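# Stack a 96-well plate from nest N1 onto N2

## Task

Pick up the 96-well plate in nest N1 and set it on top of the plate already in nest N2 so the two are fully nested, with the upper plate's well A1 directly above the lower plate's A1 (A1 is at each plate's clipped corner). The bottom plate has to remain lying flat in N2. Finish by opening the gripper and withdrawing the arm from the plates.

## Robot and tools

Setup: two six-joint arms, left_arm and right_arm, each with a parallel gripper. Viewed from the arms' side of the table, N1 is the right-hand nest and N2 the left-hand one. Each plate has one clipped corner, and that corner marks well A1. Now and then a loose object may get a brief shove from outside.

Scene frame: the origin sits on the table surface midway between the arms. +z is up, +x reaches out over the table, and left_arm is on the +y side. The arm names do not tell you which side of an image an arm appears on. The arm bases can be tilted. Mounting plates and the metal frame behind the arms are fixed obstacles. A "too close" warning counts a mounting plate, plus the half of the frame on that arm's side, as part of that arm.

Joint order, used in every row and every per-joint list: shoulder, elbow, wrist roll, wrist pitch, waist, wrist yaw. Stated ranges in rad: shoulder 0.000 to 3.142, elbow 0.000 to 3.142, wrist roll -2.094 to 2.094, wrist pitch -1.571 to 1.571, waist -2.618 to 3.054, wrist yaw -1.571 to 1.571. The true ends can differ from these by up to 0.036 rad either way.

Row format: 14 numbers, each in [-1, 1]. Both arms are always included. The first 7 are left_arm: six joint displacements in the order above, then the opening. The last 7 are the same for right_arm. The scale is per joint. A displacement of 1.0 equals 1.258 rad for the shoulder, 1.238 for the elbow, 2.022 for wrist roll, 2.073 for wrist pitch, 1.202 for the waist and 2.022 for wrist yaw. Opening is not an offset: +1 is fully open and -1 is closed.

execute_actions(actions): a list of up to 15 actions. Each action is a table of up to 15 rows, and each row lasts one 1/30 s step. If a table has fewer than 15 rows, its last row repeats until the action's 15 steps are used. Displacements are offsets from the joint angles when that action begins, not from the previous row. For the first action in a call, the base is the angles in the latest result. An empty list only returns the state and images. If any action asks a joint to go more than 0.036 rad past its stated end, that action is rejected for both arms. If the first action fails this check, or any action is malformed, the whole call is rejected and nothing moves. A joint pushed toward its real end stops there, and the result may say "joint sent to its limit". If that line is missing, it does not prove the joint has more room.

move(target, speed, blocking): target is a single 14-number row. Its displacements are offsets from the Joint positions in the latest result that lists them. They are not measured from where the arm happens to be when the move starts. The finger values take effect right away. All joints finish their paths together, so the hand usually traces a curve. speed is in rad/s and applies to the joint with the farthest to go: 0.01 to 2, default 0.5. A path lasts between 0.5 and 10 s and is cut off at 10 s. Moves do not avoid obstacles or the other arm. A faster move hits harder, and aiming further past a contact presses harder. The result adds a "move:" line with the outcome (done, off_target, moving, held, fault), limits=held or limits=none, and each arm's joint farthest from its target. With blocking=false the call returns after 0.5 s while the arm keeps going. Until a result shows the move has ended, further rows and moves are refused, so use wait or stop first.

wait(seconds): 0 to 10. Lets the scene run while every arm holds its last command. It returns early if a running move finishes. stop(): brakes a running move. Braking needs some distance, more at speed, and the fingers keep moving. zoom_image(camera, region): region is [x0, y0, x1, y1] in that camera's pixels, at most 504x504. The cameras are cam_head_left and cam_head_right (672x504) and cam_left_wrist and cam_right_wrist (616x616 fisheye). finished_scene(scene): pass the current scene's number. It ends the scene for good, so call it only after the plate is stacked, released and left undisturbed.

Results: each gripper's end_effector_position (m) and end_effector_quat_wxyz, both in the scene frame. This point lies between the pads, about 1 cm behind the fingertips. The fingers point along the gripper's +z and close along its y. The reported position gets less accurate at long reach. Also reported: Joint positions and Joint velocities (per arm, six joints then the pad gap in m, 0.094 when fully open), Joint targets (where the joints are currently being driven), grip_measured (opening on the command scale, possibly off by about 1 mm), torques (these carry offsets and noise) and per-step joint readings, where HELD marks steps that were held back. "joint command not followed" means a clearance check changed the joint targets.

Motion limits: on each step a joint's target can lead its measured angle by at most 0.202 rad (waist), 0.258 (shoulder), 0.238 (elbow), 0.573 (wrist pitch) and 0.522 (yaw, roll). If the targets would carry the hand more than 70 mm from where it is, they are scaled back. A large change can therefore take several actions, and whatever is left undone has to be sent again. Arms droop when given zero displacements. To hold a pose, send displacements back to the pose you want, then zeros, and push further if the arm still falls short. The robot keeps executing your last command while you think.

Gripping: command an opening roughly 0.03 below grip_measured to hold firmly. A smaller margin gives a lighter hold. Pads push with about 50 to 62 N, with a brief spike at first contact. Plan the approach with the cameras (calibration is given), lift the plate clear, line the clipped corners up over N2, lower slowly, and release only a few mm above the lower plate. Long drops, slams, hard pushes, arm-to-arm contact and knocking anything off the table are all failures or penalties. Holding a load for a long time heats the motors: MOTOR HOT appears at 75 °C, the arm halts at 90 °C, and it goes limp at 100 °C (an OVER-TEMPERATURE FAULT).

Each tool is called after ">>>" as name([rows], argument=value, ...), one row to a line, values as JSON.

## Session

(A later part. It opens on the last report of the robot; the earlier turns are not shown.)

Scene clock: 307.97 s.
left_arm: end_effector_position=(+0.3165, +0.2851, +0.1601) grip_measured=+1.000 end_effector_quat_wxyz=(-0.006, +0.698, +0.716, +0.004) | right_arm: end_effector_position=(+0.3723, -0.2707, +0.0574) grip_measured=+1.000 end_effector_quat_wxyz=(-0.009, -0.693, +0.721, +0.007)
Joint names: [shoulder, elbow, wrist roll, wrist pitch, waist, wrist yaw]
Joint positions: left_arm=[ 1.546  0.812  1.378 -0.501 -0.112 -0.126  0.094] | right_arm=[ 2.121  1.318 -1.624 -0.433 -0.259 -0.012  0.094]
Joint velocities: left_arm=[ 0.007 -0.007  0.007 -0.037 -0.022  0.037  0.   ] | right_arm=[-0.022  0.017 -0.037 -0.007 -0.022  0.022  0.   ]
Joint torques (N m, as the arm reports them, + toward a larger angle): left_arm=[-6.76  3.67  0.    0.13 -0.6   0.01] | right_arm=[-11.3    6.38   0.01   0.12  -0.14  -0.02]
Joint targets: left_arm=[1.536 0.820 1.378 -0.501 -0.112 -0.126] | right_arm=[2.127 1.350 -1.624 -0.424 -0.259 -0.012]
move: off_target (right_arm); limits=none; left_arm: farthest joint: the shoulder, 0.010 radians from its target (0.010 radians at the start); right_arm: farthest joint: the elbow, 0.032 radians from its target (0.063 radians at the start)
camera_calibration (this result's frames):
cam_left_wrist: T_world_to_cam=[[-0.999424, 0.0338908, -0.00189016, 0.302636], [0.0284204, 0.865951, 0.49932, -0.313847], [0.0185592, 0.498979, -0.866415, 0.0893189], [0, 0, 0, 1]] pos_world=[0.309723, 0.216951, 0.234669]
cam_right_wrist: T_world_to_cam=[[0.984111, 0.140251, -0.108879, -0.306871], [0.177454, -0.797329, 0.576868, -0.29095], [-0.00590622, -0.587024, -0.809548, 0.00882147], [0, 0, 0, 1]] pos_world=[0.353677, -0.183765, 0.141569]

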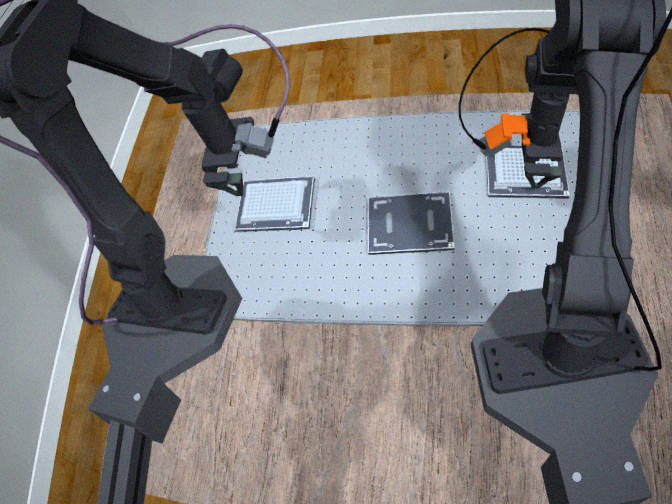

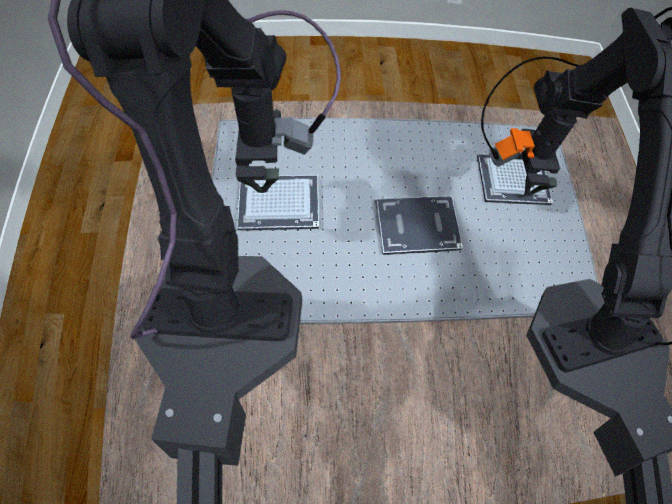

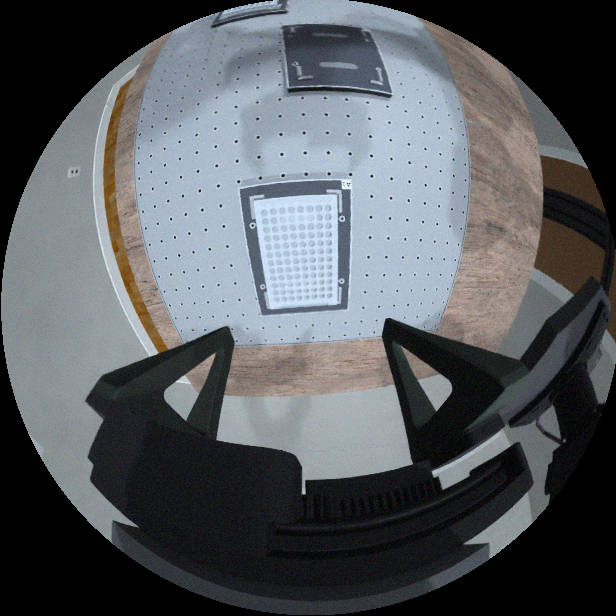

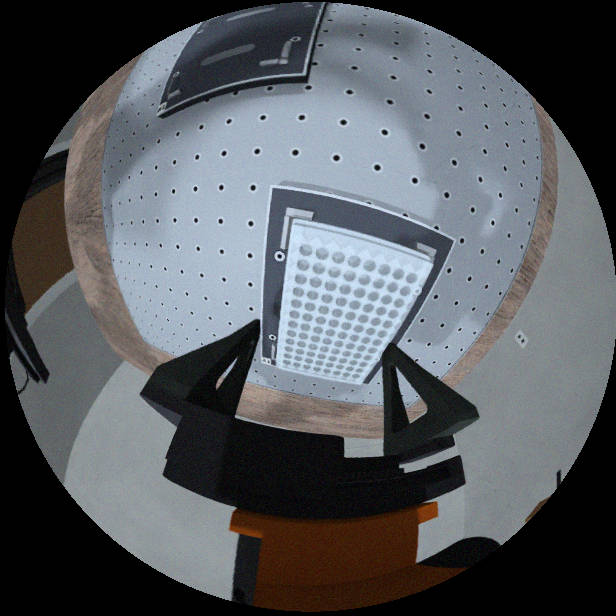

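>>> move(target=[-0.008,0.006,0,0,0,0,1, 0.010,0.016,0,0.0236,0,0,1], speed=0.08)

>>> zoom_image(camera="cam_right_wrist", region=[220,180,460,400])

Scene clock: 315.50 s.
left_arm: end_effector_position=(+0.3165, +0.2851, +0.1601) grip_measured=+1.000 end_effector_quat_wxyz=(-0.006, +0.698, +0.716, +0.004) | right_arm: end_effector_position=(+0.3780, -0.2713, +0.0517) grip_measured=+1.000 end_effector_quat_wxyz=(-0.001, -0.693, +0.721, -0.003)
Joint names: [shoulder, elbow, wrist roll, wrist pitch, waist, wrist yaw]
Joint positions: left_arm=[ 1.546  0.812  1.378 -0.501 -0.112 -0.126  0.094] | right_arm=[ 2.137  1.318 -1.624 -0.391 -0.259 -0.012  0.094]
Joint velocities: left_arm=[-0.007 -0.012 -0.11   0.066 -0.002  0.066  0.   ] | right_arm=[ 0.002  0.002 -0.022 -0.066 -0.007  0.007  0.   ]
Joint torques (N m, as the arm reports them, + toward a larger angle): left_arm=[-6.77  3.68  0.    0.13 -0.59  0.  ] | right_arm=[-12.14   5.37   0.02   0.13  -0.14  -0.03]
Joint targets: left_arm=[1.536 0.820 1.378 -0.501 -0.112 -0.126] | right_arm=[2.134 1.338 -1.624 -0.384 -0.259 -0.012]
move: done; limits=none; left_arm: farthest joint: the shoulder, 0.010 radians from its target (0.010 radians at the start); right_arm: farthest joint: the elbow, 0.019 radians from its target (0.019 radians at the start)
camera_calibration (this result's frames):
cam_left_wrist: T_world_to_cam=[[-0.999424, 0.0338908, -0.00189016, 0.302636], [0.0284204, 0.865951, 0.49932, -0.313847], [0.0185592, 0.498979, -0.866415, 0.0893189], [0, 0, 0, 1]] pos_world=[0.309723, 0.216951, 0.234669]
cam_right_wrist: T_world_to_cam=[[0.986542, 0.14042, -0.083763, -0.315255], [0.162796, -0.795879, 0.583159, -0.283567], [0.0152222, -0.588947, -0.808028, -0.00471692], [0, 0, 0, 1]] pos_world=[0.357248, -0.184195, 0.135146]

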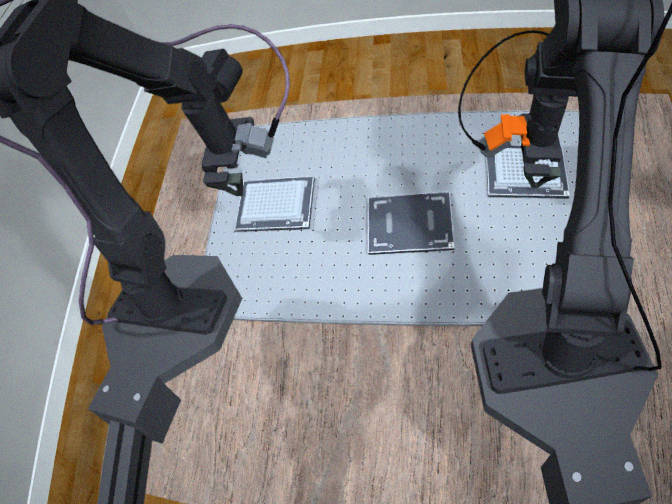

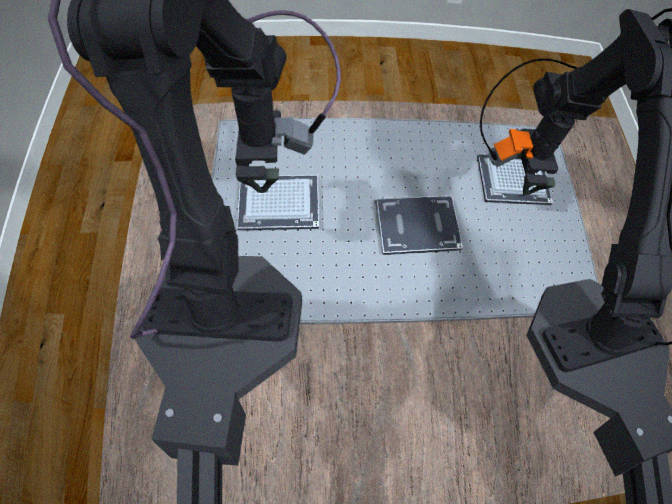

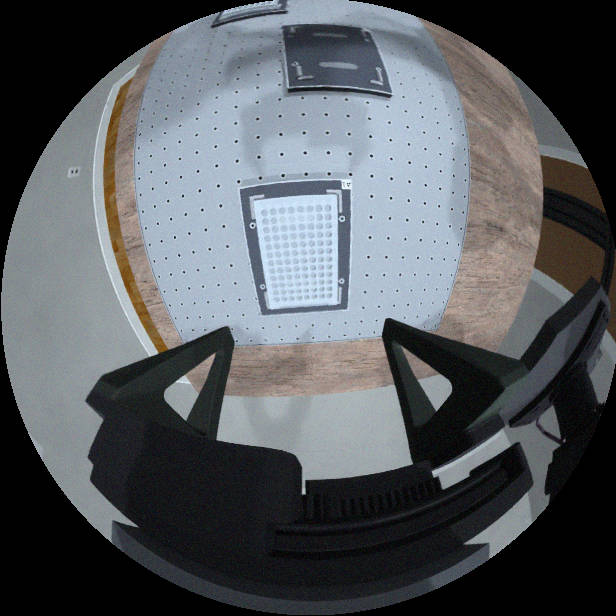

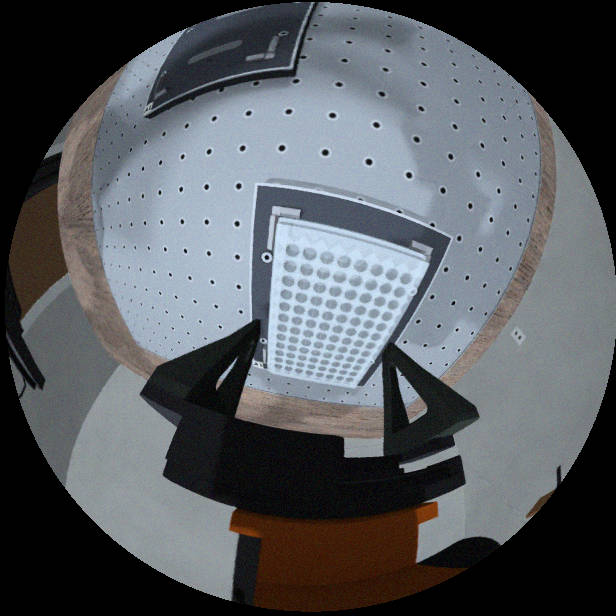

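Region (220, 180, 460, 400) of cam_right_wrist's 616x616 image, scaled by 2.100, with more detail than that image has; it fills the top 462 rows of this view, and the rest is white.

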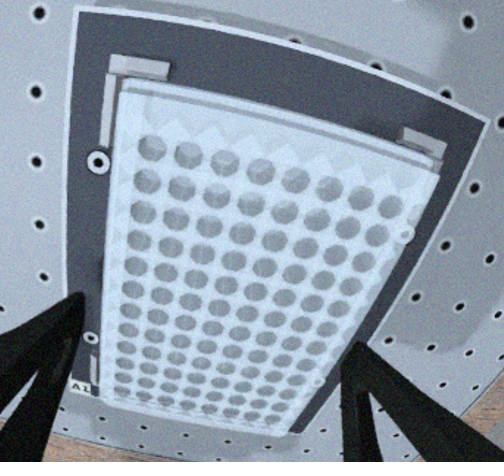

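>>> move(target=[-0.008,0.006,0,0,0,0,1, -0.028,0.016,0,0.004,0,0,1], speed=0.06)

Scene clock: 320.67 s.
left_arm: end_effector_position=(+0.3165, +0.2851, +0.1601) grip_measured=+1.000 end_effector_quat_wxyz=(-0.006, +0.698, +0.716, +0.004) | right_arm: end_effector_position=(+0.3783, -0.2713, +0.0517) grip_measured=+1.000 end_effector_quat_wxyz=(-0.000, -0.693, +0.721, -0.003)
Joint names: [shoulder, elbow, wrist roll, wrist pitch, waist, wrist yaw]
Joint positions: left_arm=[ 1.546  0.812  1.378 -0.501 -0.112 -0.126  0.094] | right_arm=[ 2.137  1.318 -1.624 -0.39  -0.259 -0.012  0.094]
Joint velocities: left_arm=[ 0.012  0.007  0.007 -0.081  0.007 -0.022  0.   ] | right_arm=[ 0.012 -0.007 -0.037  0.007 -0.017  0.022  0.   ]
Joint torques (N m, as the arm reports them, + toward a larger angle): left_arm=[-6.76  3.67  0.    0.13 -0.6   0.  ] | right_arm=[-15.15   5.37   0.02   0.13  -0.18  -0.03]
Joint targets: left_arm=[1.536 0.820 1.378 -0.501 -0.112 -0.126] | right_arm=[2.102 1.338 -1.624 -0.383 -0.259 -0.012]
move: off_target (right_arm); limits=none; left_arm: farthest joint: the shoulder, 0.010 radians from its target (0.010 radians at the start); right_arm: farthest joint: the shoulder, 0.035 radians from its target (0.035 radians at the start)
camera_calibration (this result's frames):
cam_left_wrist: T_world_to_cam=[[-0.999424, 0.0338908, -0.00189016, 0.302636], [0.0284204, 0.865951, 0.49932, -0.313847], [0.0185592, 0.498979, -0.866415, 0.0893189], [0, 0, 0, 1]] pos_world=[0.309723, 0.216951, 0.234669]
cam_right_wrist: T_world_to_cam=[[0.986635, 0.140429, -0.0826536, -0.31562], [0.162145, -0.795815, 0.583428, -0.283385], [0.0161534, -0.589032, -0.807948, -0.00511529], [0, 0, 0, 1]] pos_world=[0.357434, -0.184212, 0.135114]

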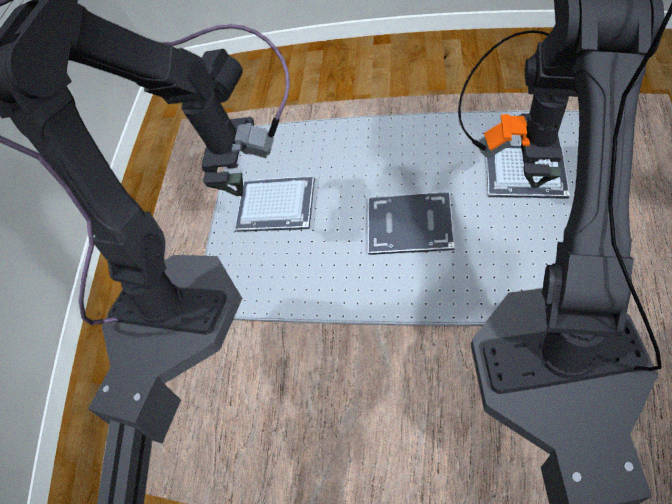

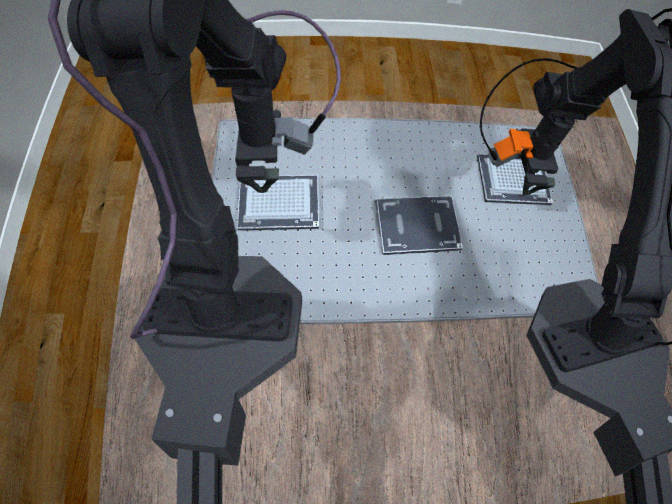

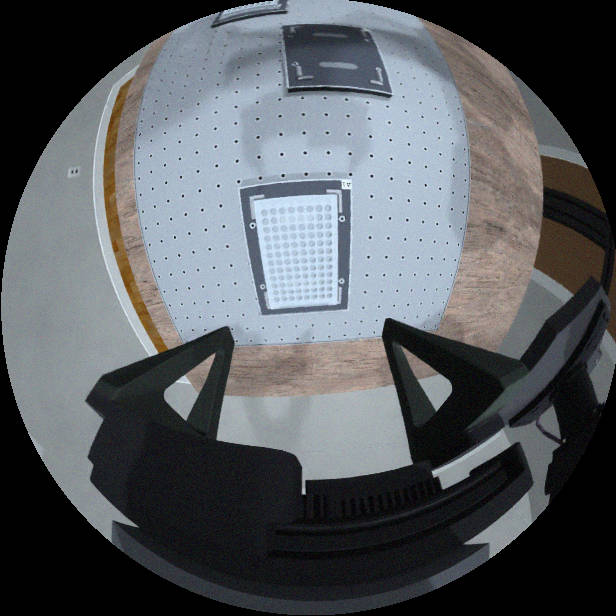

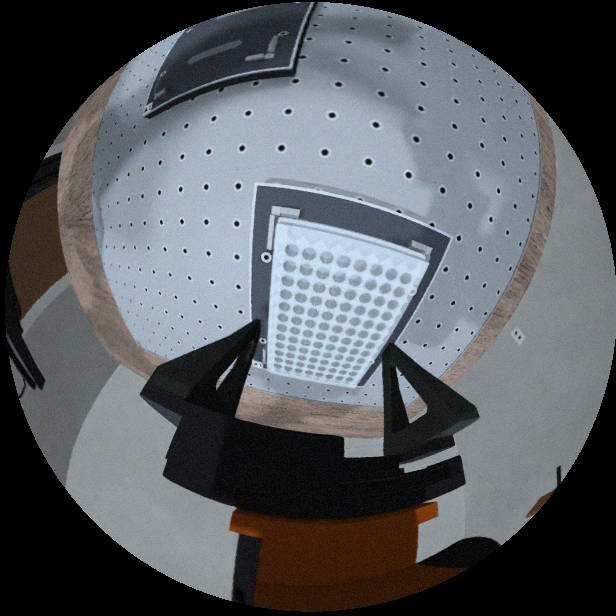

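>>> move(target=[-0.008,0.006,0,0,0,0,1, -0.016,0.016,0,0.004,0,0,0.73], speed=0.06)

>>> zoom_image(camera="cam_right_wrist", region=[220,180,460,400])

Scene clock: 326.10 s.
left_arm: end_effector_position=(+0.3165, +0.2851, +0.1601) grip_measured=+1.000 end_effector_quat_wxyz=(-0.006, +0.698, +0.716, +0.004) | right_arm: end_effector_position=(+0.3783, -0.2713, +0.0517) grip_measured=+0.735 end_effector_quat_wxyz=(-0.000, -0.693, +0.721, -0.003)
Joint names: [shoulder, elbow, wrist roll, wrist pitch, waist, wrist yaw]
Joint positions: left_arm=[ 1.546  0.812  1.378 -0.501 -0.112 -0.126  0.094] | right_arm=[ 2.137  1.318 -1.624 -0.39  -0.259 -0.012  0.082]
Joint velocities: left_arm=[-0.022 -0.017  0.022  0.037  0.002 -0.051  0.   ] | right_arm=[-0.002 -0.002  0.037 -0.051  0.002 -0.051  0.001]
Joint torques (N m, as the arm reports them, + toward a larger angle): left_arm=[-6.76  3.67  0.    0.13 -0.59  0.  ] | right_arm=[-13.73   5.36   0.01   0.17  -0.13  -0.03]
Joint targets: left_arm=[1.536 0.820 1.378 -0.501 -0.112 -0.126] | right_arm=[2.117 1.338 -1.624 -0.382 -0.259 -0.012]
move: done; limits=none; left_arm: farthest joint: the shoulder, 0.010 radians from its target (0.010 radians at the start); right_arm: farthest joint: the shoulder, 0.020 radians from its target (0.020 radians at the start)
camera_calibration (this result's frames):
cam_left_wrist: T_world_to_cam=[[-0.999424, 0.0338908, -0.00189016, 0.302636], [0.0284204, 0.865951, 0.49932, -0.313847], [0.0185592, 0.498979, -0.866415, 0.0893189], [0, 0, 0, 1]] pos_world=[0.309723, 0.216951, 0.234669]
cam_right_wrist: T_world_to_cam=[[0.986635, 0.140429, -0.0826536, -0.31562], [0.162145, -0.795815, 0.583428, -0.283385], [0.0161534, -0.589032, -0.807948, -0.00511529], [0, 0, 0, 1]] pos_world=[0.357434, -0.184212, 0.135114]

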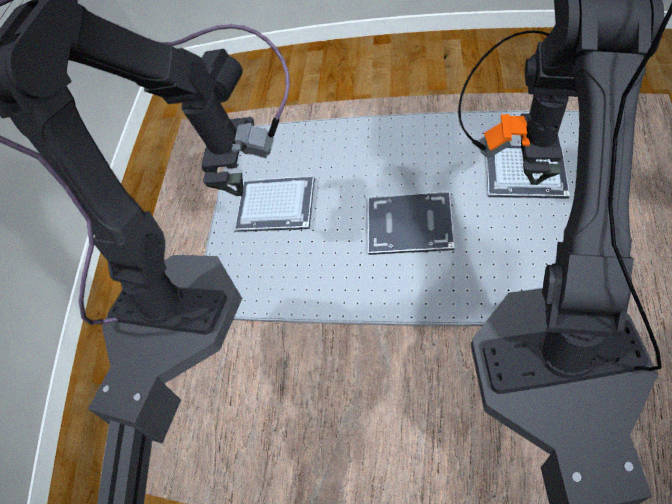

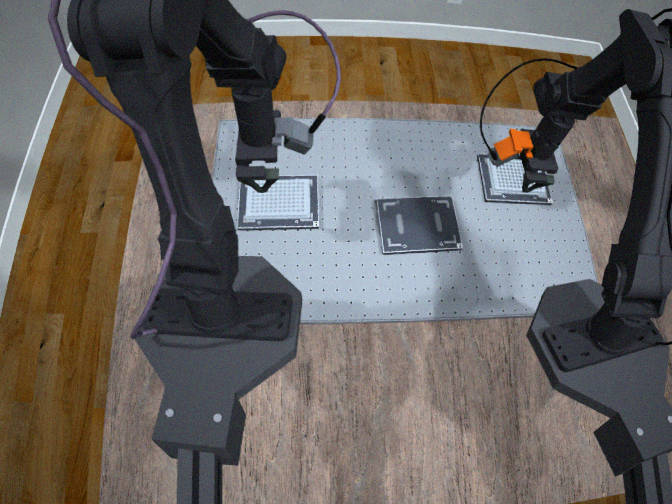

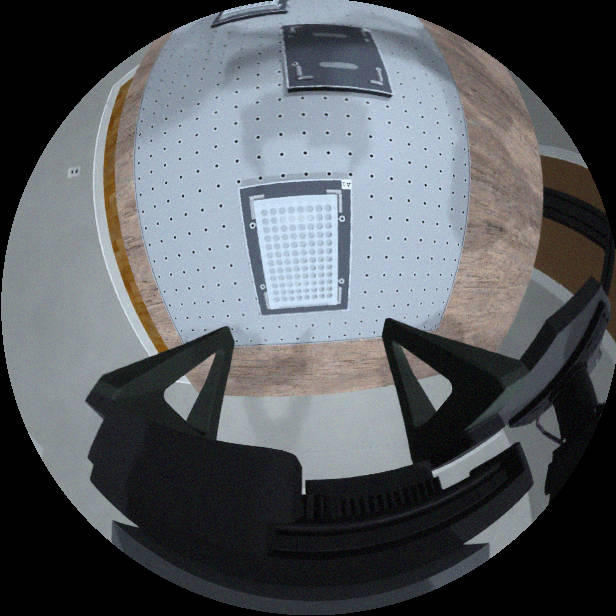

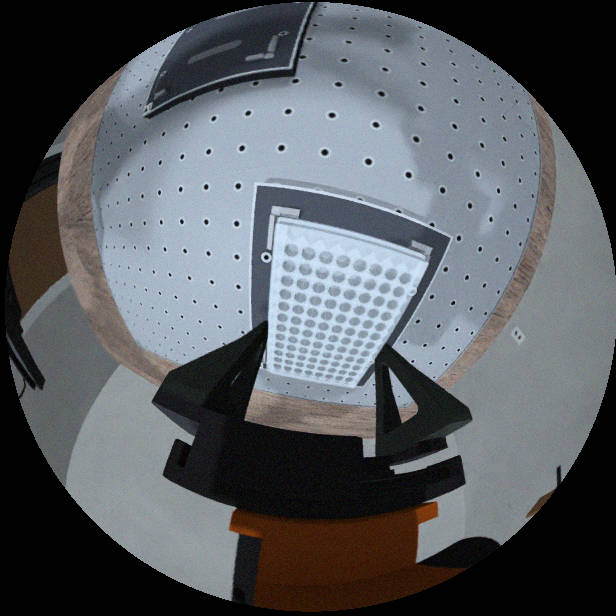

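Region (220, 180, 460, 400) of cam_right_wrist's 616x616 image, scaled by 2.100, with more detail than that image has; it fills the top 462 rows of this view, and the rest is white.

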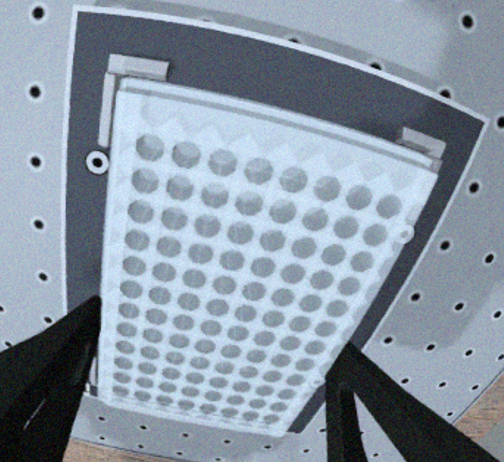

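>>> move(target=[-0.008,0.006,0,0,0,0,1, -0.016,0.016,0,0.004,0,0,0.70], speed=0.06)

Scene clock: 330.17 s.
left_arm: end_effector_position=(+0.3165, +0.2851, +0.1601) grip_measured=+1.000 end_effector_quat_wxyz=(-0.006, +0.698, +0.716, +0.004) | right_arm: end_effector_position=(+0.3784, -0.2713, +0.0517) grip_measured=+0.710 end_effector_quat_wxyz=(-0.000, -0.693, +0.721, -0.003)
Joint names: [shoulder, elbow, wrist roll, wrist pitch, waist, wrist yaw]
Joint positions: left_arm=[ 1.546  0.812  1.378 -0.501 -0.112 -0.126  0.094] | right_arm=[ 2.137  1.318 -1.624 -0.39  -0.259 -0.012  0.08 ]
Joint velocities: left_arm=[-0.007 -0.007  0.022  0.037  0.007  0.037  0.   ] | right_arm=[ 0.017 -0.017  0.037 -0.007 -0.007 -0.095  0.001]
Joint torques (N m, as the arm reports them, + toward a larger angle): left_arm=[-6.77  3.67  0.    0.13 -0.59  0.  ] | right_arm=[-13.73   5.38   0.01   0.16  -0.12  -0.02]
Joint targets: left_arm=[1.536 0.820 1.378 -0.501 -0.112 -0.126] | right_arm=[2.117 1.338 -1.624 -0.382 -0.259 -0.012]
move: done; limits=none; left_arm: farthest joint: the shoulder, 0.010 radians from its target (0.010 radians at the start); right_arm: farthest joint: the shoulder, 0.020 radians from its target (0.020 radians at the start)
camera_calibration (this result's frames):
cam_left_wrist: T_world_to_cam=[[-0.999424, 0.0338908, -0.00189016, 0.302636], [0.0284204, 0.865951, 0.49932, -0.313847], [0.0185592, 0.498979, -0.866415, 0.0893189], [0, 0, 0, 1]] pos_world=[0.309723, 0.216951, 0.234669]
cam_right_wrist: T_world_to_cam=[[0.986665, 0.140432, -0.0822838, -0.315742], [0.161928, -0.795793, 0.583517, -0.283324], [0.0164638, -0.58906, -0.807922, -0.00524814], [0, 0, 0, 1]] pos_world=[0.357496, -0.184218, 0.135104]

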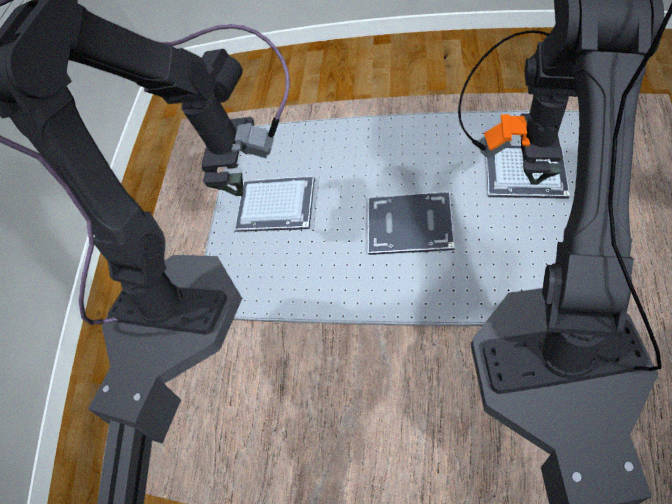

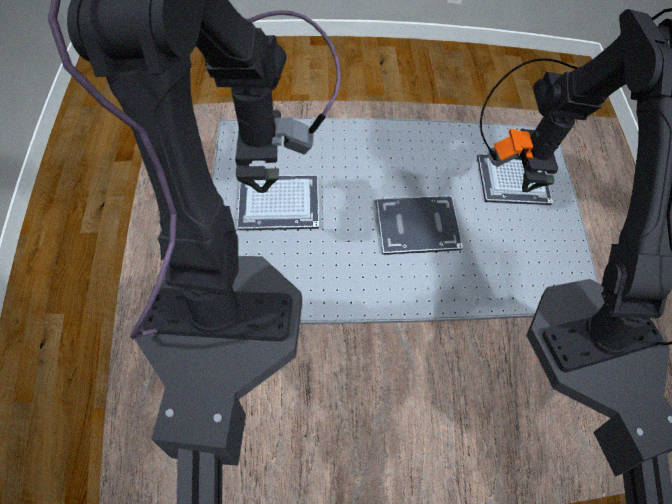

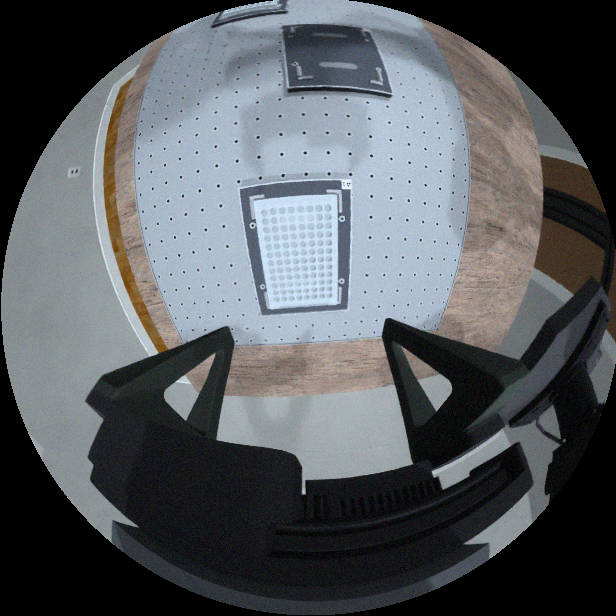

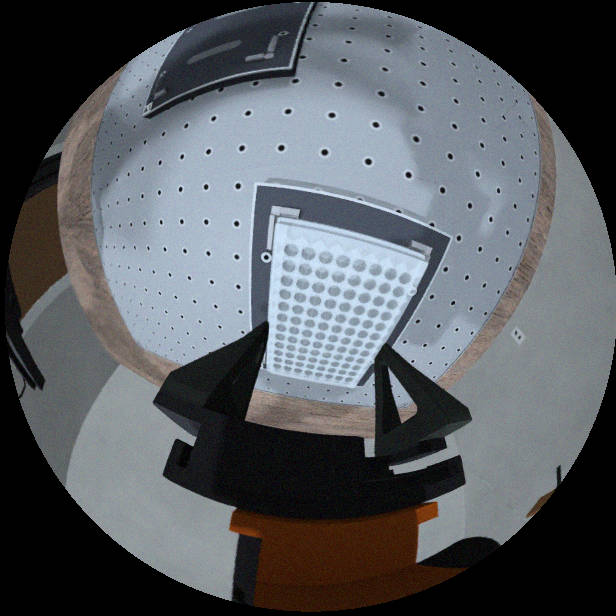

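>>> move(target=[-0.008,0.006,0,0,0,0,1, -0.016,0.016,0,0.004,0,0,0.675], speed=0.06)

>>> zoom_image(camera="cam_right_wrist", region=[240,290,420,390])

>>> zoom_image(camera="cam_head_right", region=[480,140,570,215])

Scene clock: 338.60 s.
left_arm: end_effector_position=(+0.3165, +0.2851, +0.1601) grip_measured=+1.000 end_effector_quat_wxyz=(-0.006, +0.698, +0.716, +0.004) | right_arm: end_effector_position=(+0.3785, -0.2713, +0.0517) grip_measured=+0.690 end_effector_quat_wxyz=(+0.000, -0.693, +0.721, -0.003)
Joint names: [shoulder, elbow, wrist roll, wrist pitch, waist, wrist yaw]
Joint positions: left_arm=[ 1.546  0.812  1.378 -0.501 -0.112 -0.126  0.094] | right_arm=[ 2.137  1.318 -1.624 -0.389 -0.259 -0.012  0.079]
Joint velocities: left_arm=[ 0.007 -0.012 -0.022 -0.022 -0.002 -0.022  0.   ] | right_arm=[-0.002 -0.007 -0.022  0.007 -0.017  0.037 -0.   ]
Joint torques (N m, as the arm reports them, + toward a larger angle): left_arm=[-6.77  3.67  0.    0.13 -0.61  0.  ] | right_arm=[-13.74   5.38   0.01   0.16  -0.15  -0.03]
Joint targets: left_arm=[1.536 0.820 1.378 -0.501 -0.112 -0.126] | right_arm=[2.117 1.338 -1.624 -0.382 -0.259 -0.012]
move: done; limits=none; left_arm: farthest joint: the shoulder, 0.010 radians from its target (0.010 radians at the start); right_arm: farthest joint: the shoulder, 0.020 radians from its target (0.020 radians at the start)
camera_calibration (this result's frames):
cam_left_wrist: T_world_to_cam=[[-0.999424, 0.0338908, -0.00189016, 0.302636], [0.0284204, 0.865951, 0.49932, -0.313847], [0.0185592, 0.498979, -0.866415, 0.0893189], [0, 0, 0, 1]] pos_world=[0.309723, 0.216951, 0.234669]
cam_right_wrist: T_world_to_cam=[[0.986696, 0.140435, -0.0819139, -0.315864], [0.161711, -0.795772, 0.583606, -0.283263], [0.0167741, -0.589088, -0.807895, -0.00538102], [0, 0, 0, 1]] pos_world=[0.357559, -0.184224, 0.135093]

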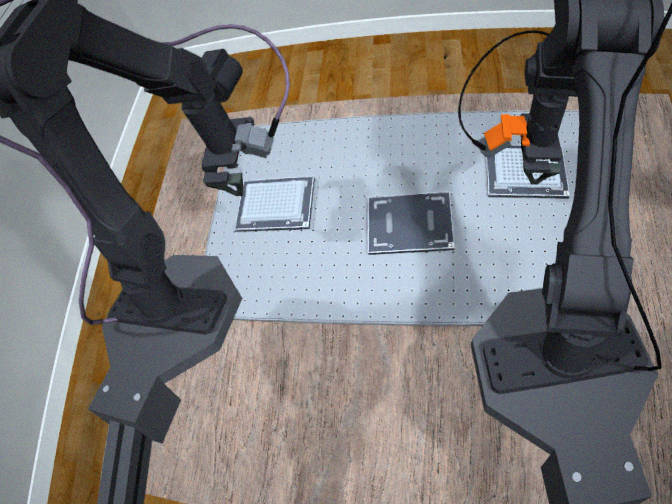

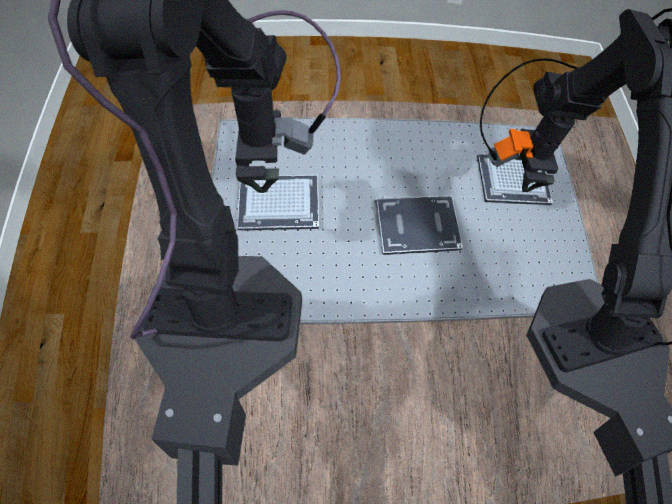

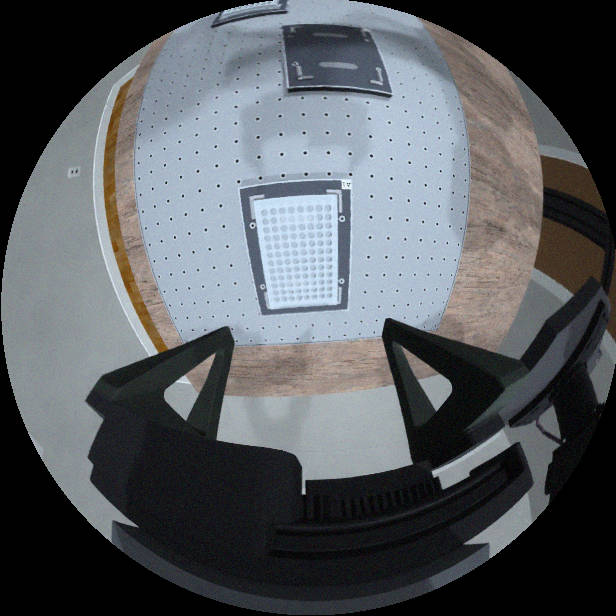

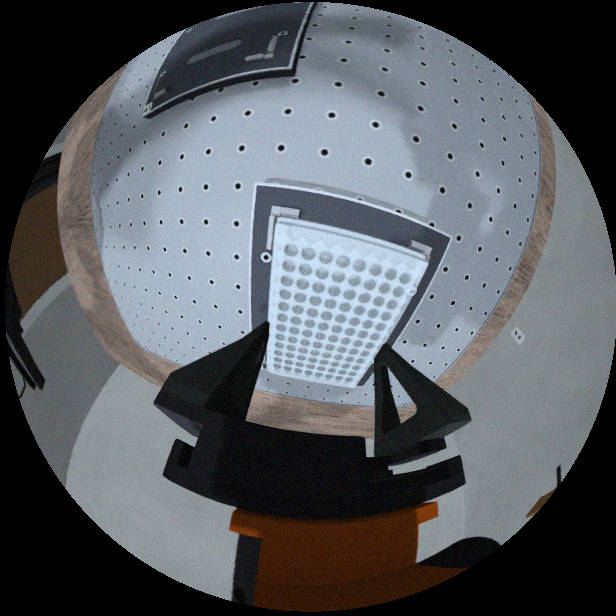

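Region (240, 290, 420, 390) of cam_right_wrist's 616x616 image, scaled by 2.800, with more detail than that image has.

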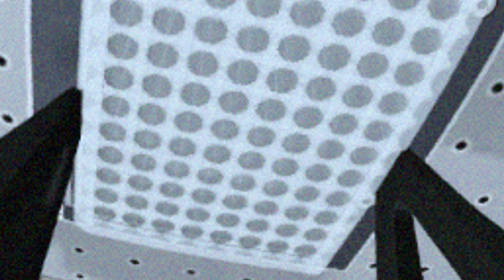

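Region (480, 140, 570, 215) of cam_head_right's 672x504 image, scaled by 5.600, with more detail than that image has.

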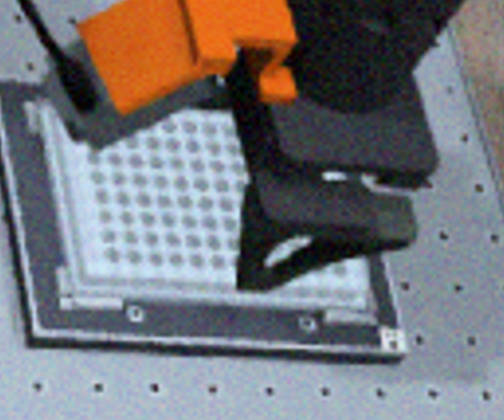

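>>> execute_actions(actions=[])

Scene clock: 356.60 s.
left_arm: end_effector_position=(+0.3165, +0.2851, +0.1601) grip_measured=+1.000 end_effector_quat_wxyz=(-0.006, +0.698, +0.716, +0.004) | right_arm: end_effector_position=(+0.3785, -0.2713, +0.0517) grip_measured=+0.690 end_effector_quat_wxyz=(+0.000, -0.693, +0.721, -0.003)
Joint names: [shoulder, elbow, wrist roll, wrist pitch, waist, wrist yaw]
Joint positions: left_arm=[ 1.546  0.812  1.378 -0.501 -0.112 -0.126  0.094] | right_arm=[ 2.137  1.318 -1.624 -0.389 -0.259 -0.012  0.079]
Joint velocities: left_arm=[ 0.012 -0.002  0.037 -0.022 -0.002 -0.007  0.   ] | right_arm=[-0.002 -0.002 -0.022 -0.051 -0.007  0.051  0.001]
Joint torques (N m, as the arm reports them, + toward a larger angle): left_arm=[-6.76  3.68  0.    0.13 -0.6   0.01] | right_arm=[-13.75   5.37   0.01   0.16  -0.13  -0.03]
Joint targets: left_arm=[1.536 0.820 1.378 -0.501 -0.112 -0.126] | right_arm=[2.117 1.338 -1.624 -0.382 -0.259 -0.012]
camera_calibration (this result's frames):
cam_left_wrist: T_world_to_cam=[[-0.999424, 0.0338908, -0.00189016, 0.302636], [0.0284204, 0.865951, 0.49932, -0.313847], [0.0185592, 0.498979, -0.866415, 0.0893189], [0, 0, 0, 1]] pos_world=[0.309723, 0.216951, 0.234669]
cam_right_wrist: T_world_to_cam=[[0.986696, 0.140435, -0.0819139, -0.315864], [0.161711, -0.795772, 0.583606, -0.283263], [0.0167741, -0.589088, -0.807895, -0.00538102], [0, 0, 0, 1]] pos_world=[0.357559, -0.184224, 0.135093]

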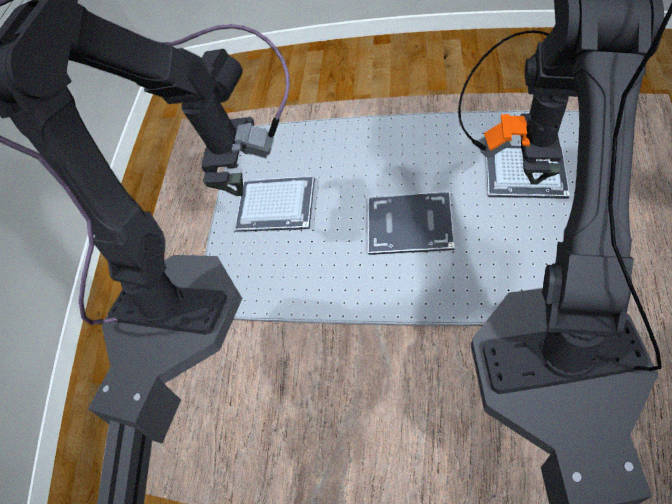

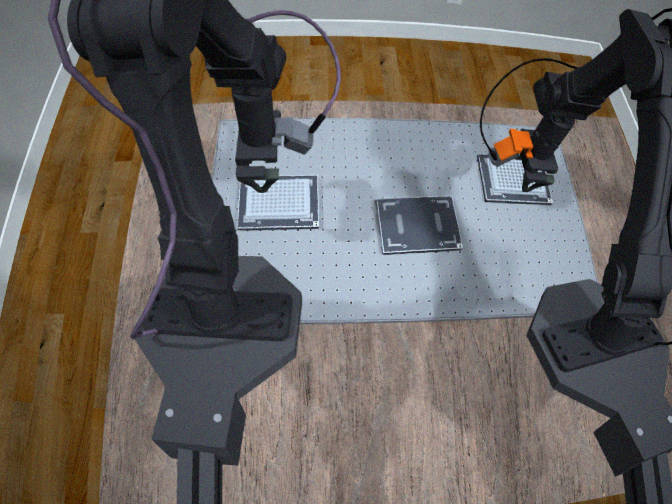

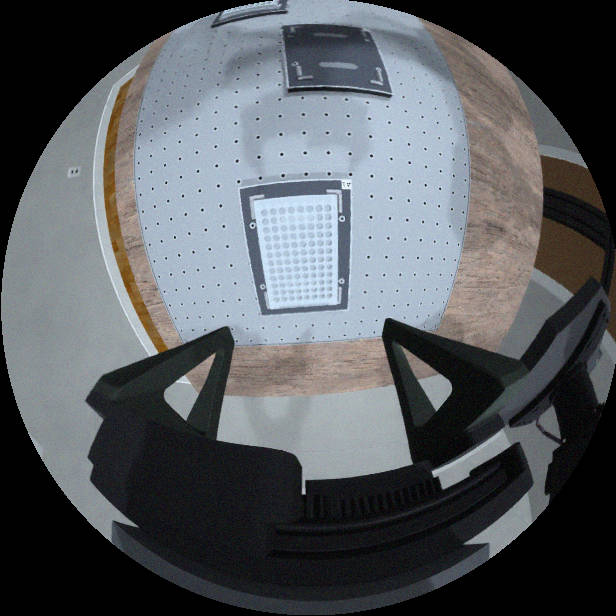

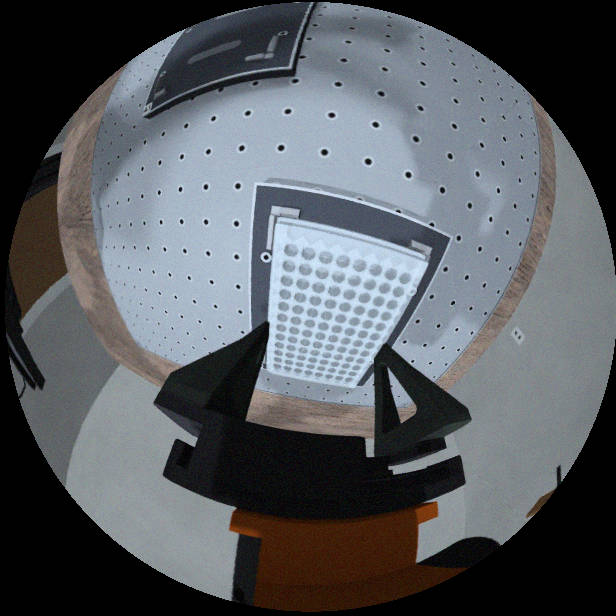

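>>> zoom_image(camera="cam_right_wrist", region=[200, 280, 450, 440])

>>> zoom_image(camera="cam_head_right", region=[460, 110, 600, 230])

Region (200, 280, 450, 440) of cam_right_wrist's 616x616 image, scaled by 2.016, with more detail than that image has; it fills the top 323 rows of this view, and the rest is white.

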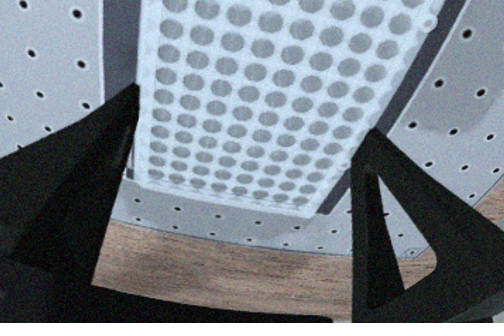

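Region (460, 110, 600, 230) of cam_head_right's 672x504 image, scaled by 3.600, with more detail than that image has; it fills the top 432 rows of this view, and the rest is white.

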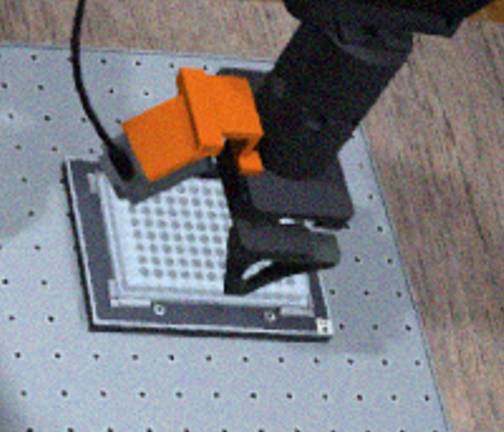

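>>> execute_actions([
  [[-0.008,0.006,0,0,0,0,1,-0.016,0.016,0,0.004,0,0,0.65]],
  [[0,0,0,0,0,0,1,0,0,0,0,0,0,0.65]],
])

Scene clock: 371.67 s.
left_arm: end_effector_position=(+0.3165, +0.2851, +0.1601) grip_measured=+1.000 end_effector_quat_wxyz=(-0.006, +0.698, +0.716, +0.004) | right_arm: end_effector_position=(+0.3786, -0.2713, +0.0517) grip_measured=+0.674 end_effector_quat_wxyz=(+0.000, -0.693, +0.721, -0.003)
Joint names: [shoulder, elbow, wrist roll, wrist pitch, waist, wrist yaw]
Joint positions: left_arm=[ 1.546  0.812  1.378 -0.501 -0.112 -0.126  0.094] | right_arm=[ 2.137  1.318 -1.624 -0.389 -0.259 -0.012  0.079]
Joint velocities: left_arm=[-0.012  0.007 -0.037 -0.007 -0.007  0.007  0.   ] | right_arm=[-0.007 -0.007 -0.007 -0.007 -0.002  0.007  0.001]
Joint torques (N m, as the arm reports them, + toward a larger angle): left_arm=[-6.06  3.18  0.    0.13 -0.59  0.01] | right_arm=[-11.88   3.77   0.02   0.08  -0.15  -0.03]
Joint targets: left_arm=[1.546 0.812 1.378 -0.501 -0.112 -0.126] | right_arm=[2.137 1.318 -1.624 -0.389 -0.259 -0.012]
Step readings (joint positions; steps 1 to 15: 1st action; 16 to 30: 2nd action):
0: left_arm=[1.546 0.812 1.378 -0.501 -0.112 -0.126] | right_arm=[2.137 1.318 -1.624 -0.389 -0.259 -0.012]
1: left_arm=[1.546 0.812 1.378 -0.501 -0.112 -0.126] | right_arm=[2.137 1.318 -1.624 -0.389 -0.259 -0.012]
2: left_arm=[1.546 0.812 1.378 -0.501 -0.112 -0.126] | right_arm=[2.137 1.318 -1.624 -0.389 -0.259 -0.012]
4: left_arm=[1.546 0.812 1.378 -0.501 -0.112 -0.126] | right_arm=[2.137 1.318 -1.624 -0.389 -0.259 -0.012]
8: left_arm=[1.546 0.812 1.378 -0.501 -0.112 -0.126] | right_arm=[2.137 1.318 -1.624 -0.389 -0.259 -0.012]
15: left_arm=[1.546 0.812 1.378 -0.501 -0.112 -0.126] | right_arm=[2.137 1.318 -1.624 -0.389 -0.259 -0.012]
16: left_arm=[1.546 0.812 1.378 -0.501 -0.112 -0.126] | right_arm=[2.137 1.318 -1.624 -0.389 -0.259 -0.012]
17: left_arm=[1.546 0.812 1.378 -0.501 -0.112 -0.126] | right_arm=[2.137 1.318 -1.624 -0.389 -0.259 -0.012]
19: left_arm=[1.546 0.812 1.378 -0.501 -0.112 -0.126] | right_arm=[2.137 1.318 -1.624 -0.389 -0.259 -0.012]
23: left_arm=[1.546 0.812 1.378 -0.501 -0.112 -0.126] | right_arm=[2.137 1.318 -1.624 -0.389 -0.259 -0.012]
30: Joint positions above
camera_calibration (this result's frames):
cam_left_wrist: T_world_to_cam=[[-0.999424, 0.0338908, -0.00189016, 0.302636], [0.0284204, 0.865951, 0.49932, -0.313847], [0.0185592, 0.498979, -0.866415, 0.0893189], [0, 0, 0, 1]] pos_world=[0.309723, 0.216951, 0.234669]
cam_right_wrist: T_world_to_cam=[[0.986726, 0.140438, -0.081544, -0.315986], [0.161495, -0.795751, 0.583695, -0.283202], [0.0170845, -0.589116, -0.807868, -0.00551394], [0, 0, 0, 1]] pos_world=[0.357621, -0.18423, 0.135083]

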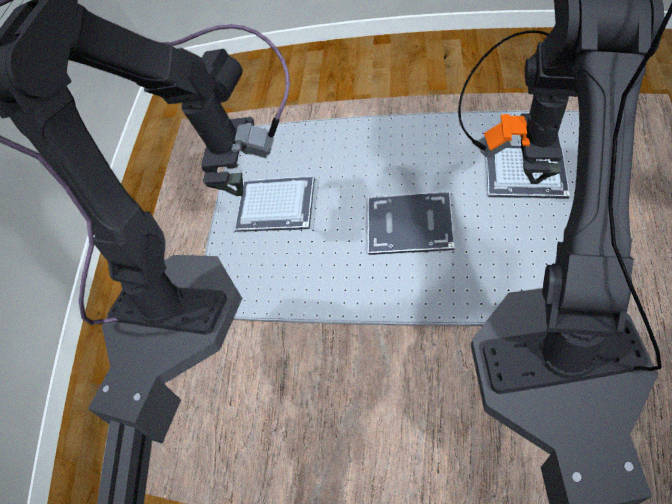

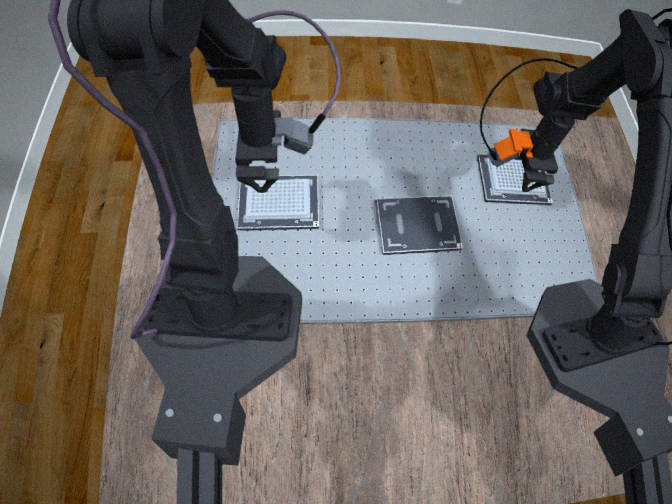

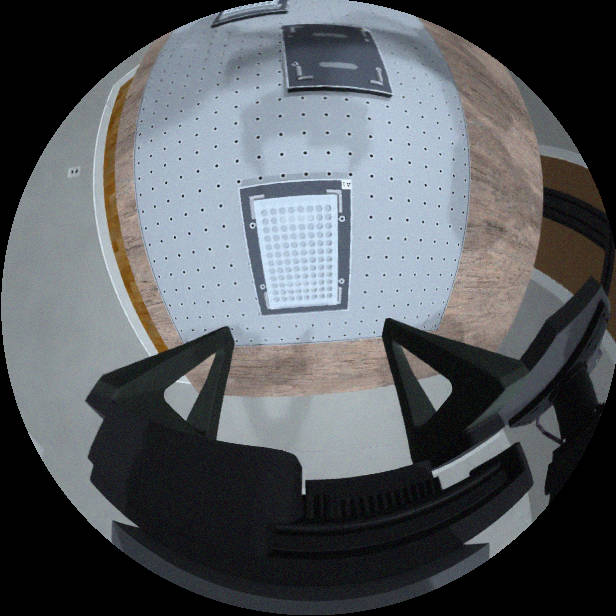

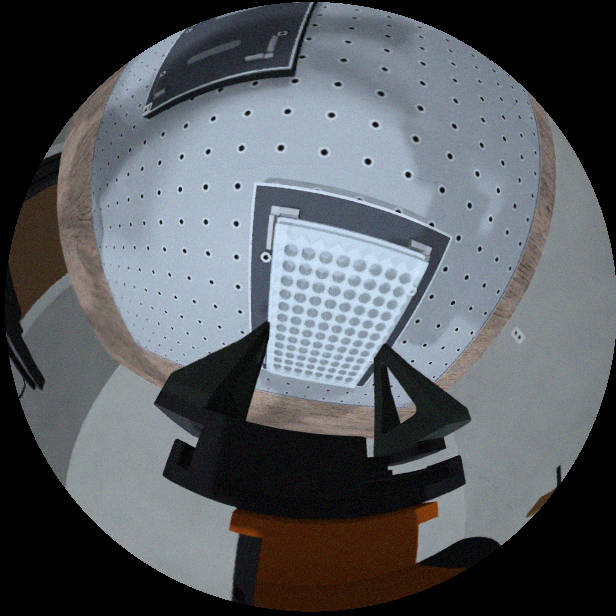

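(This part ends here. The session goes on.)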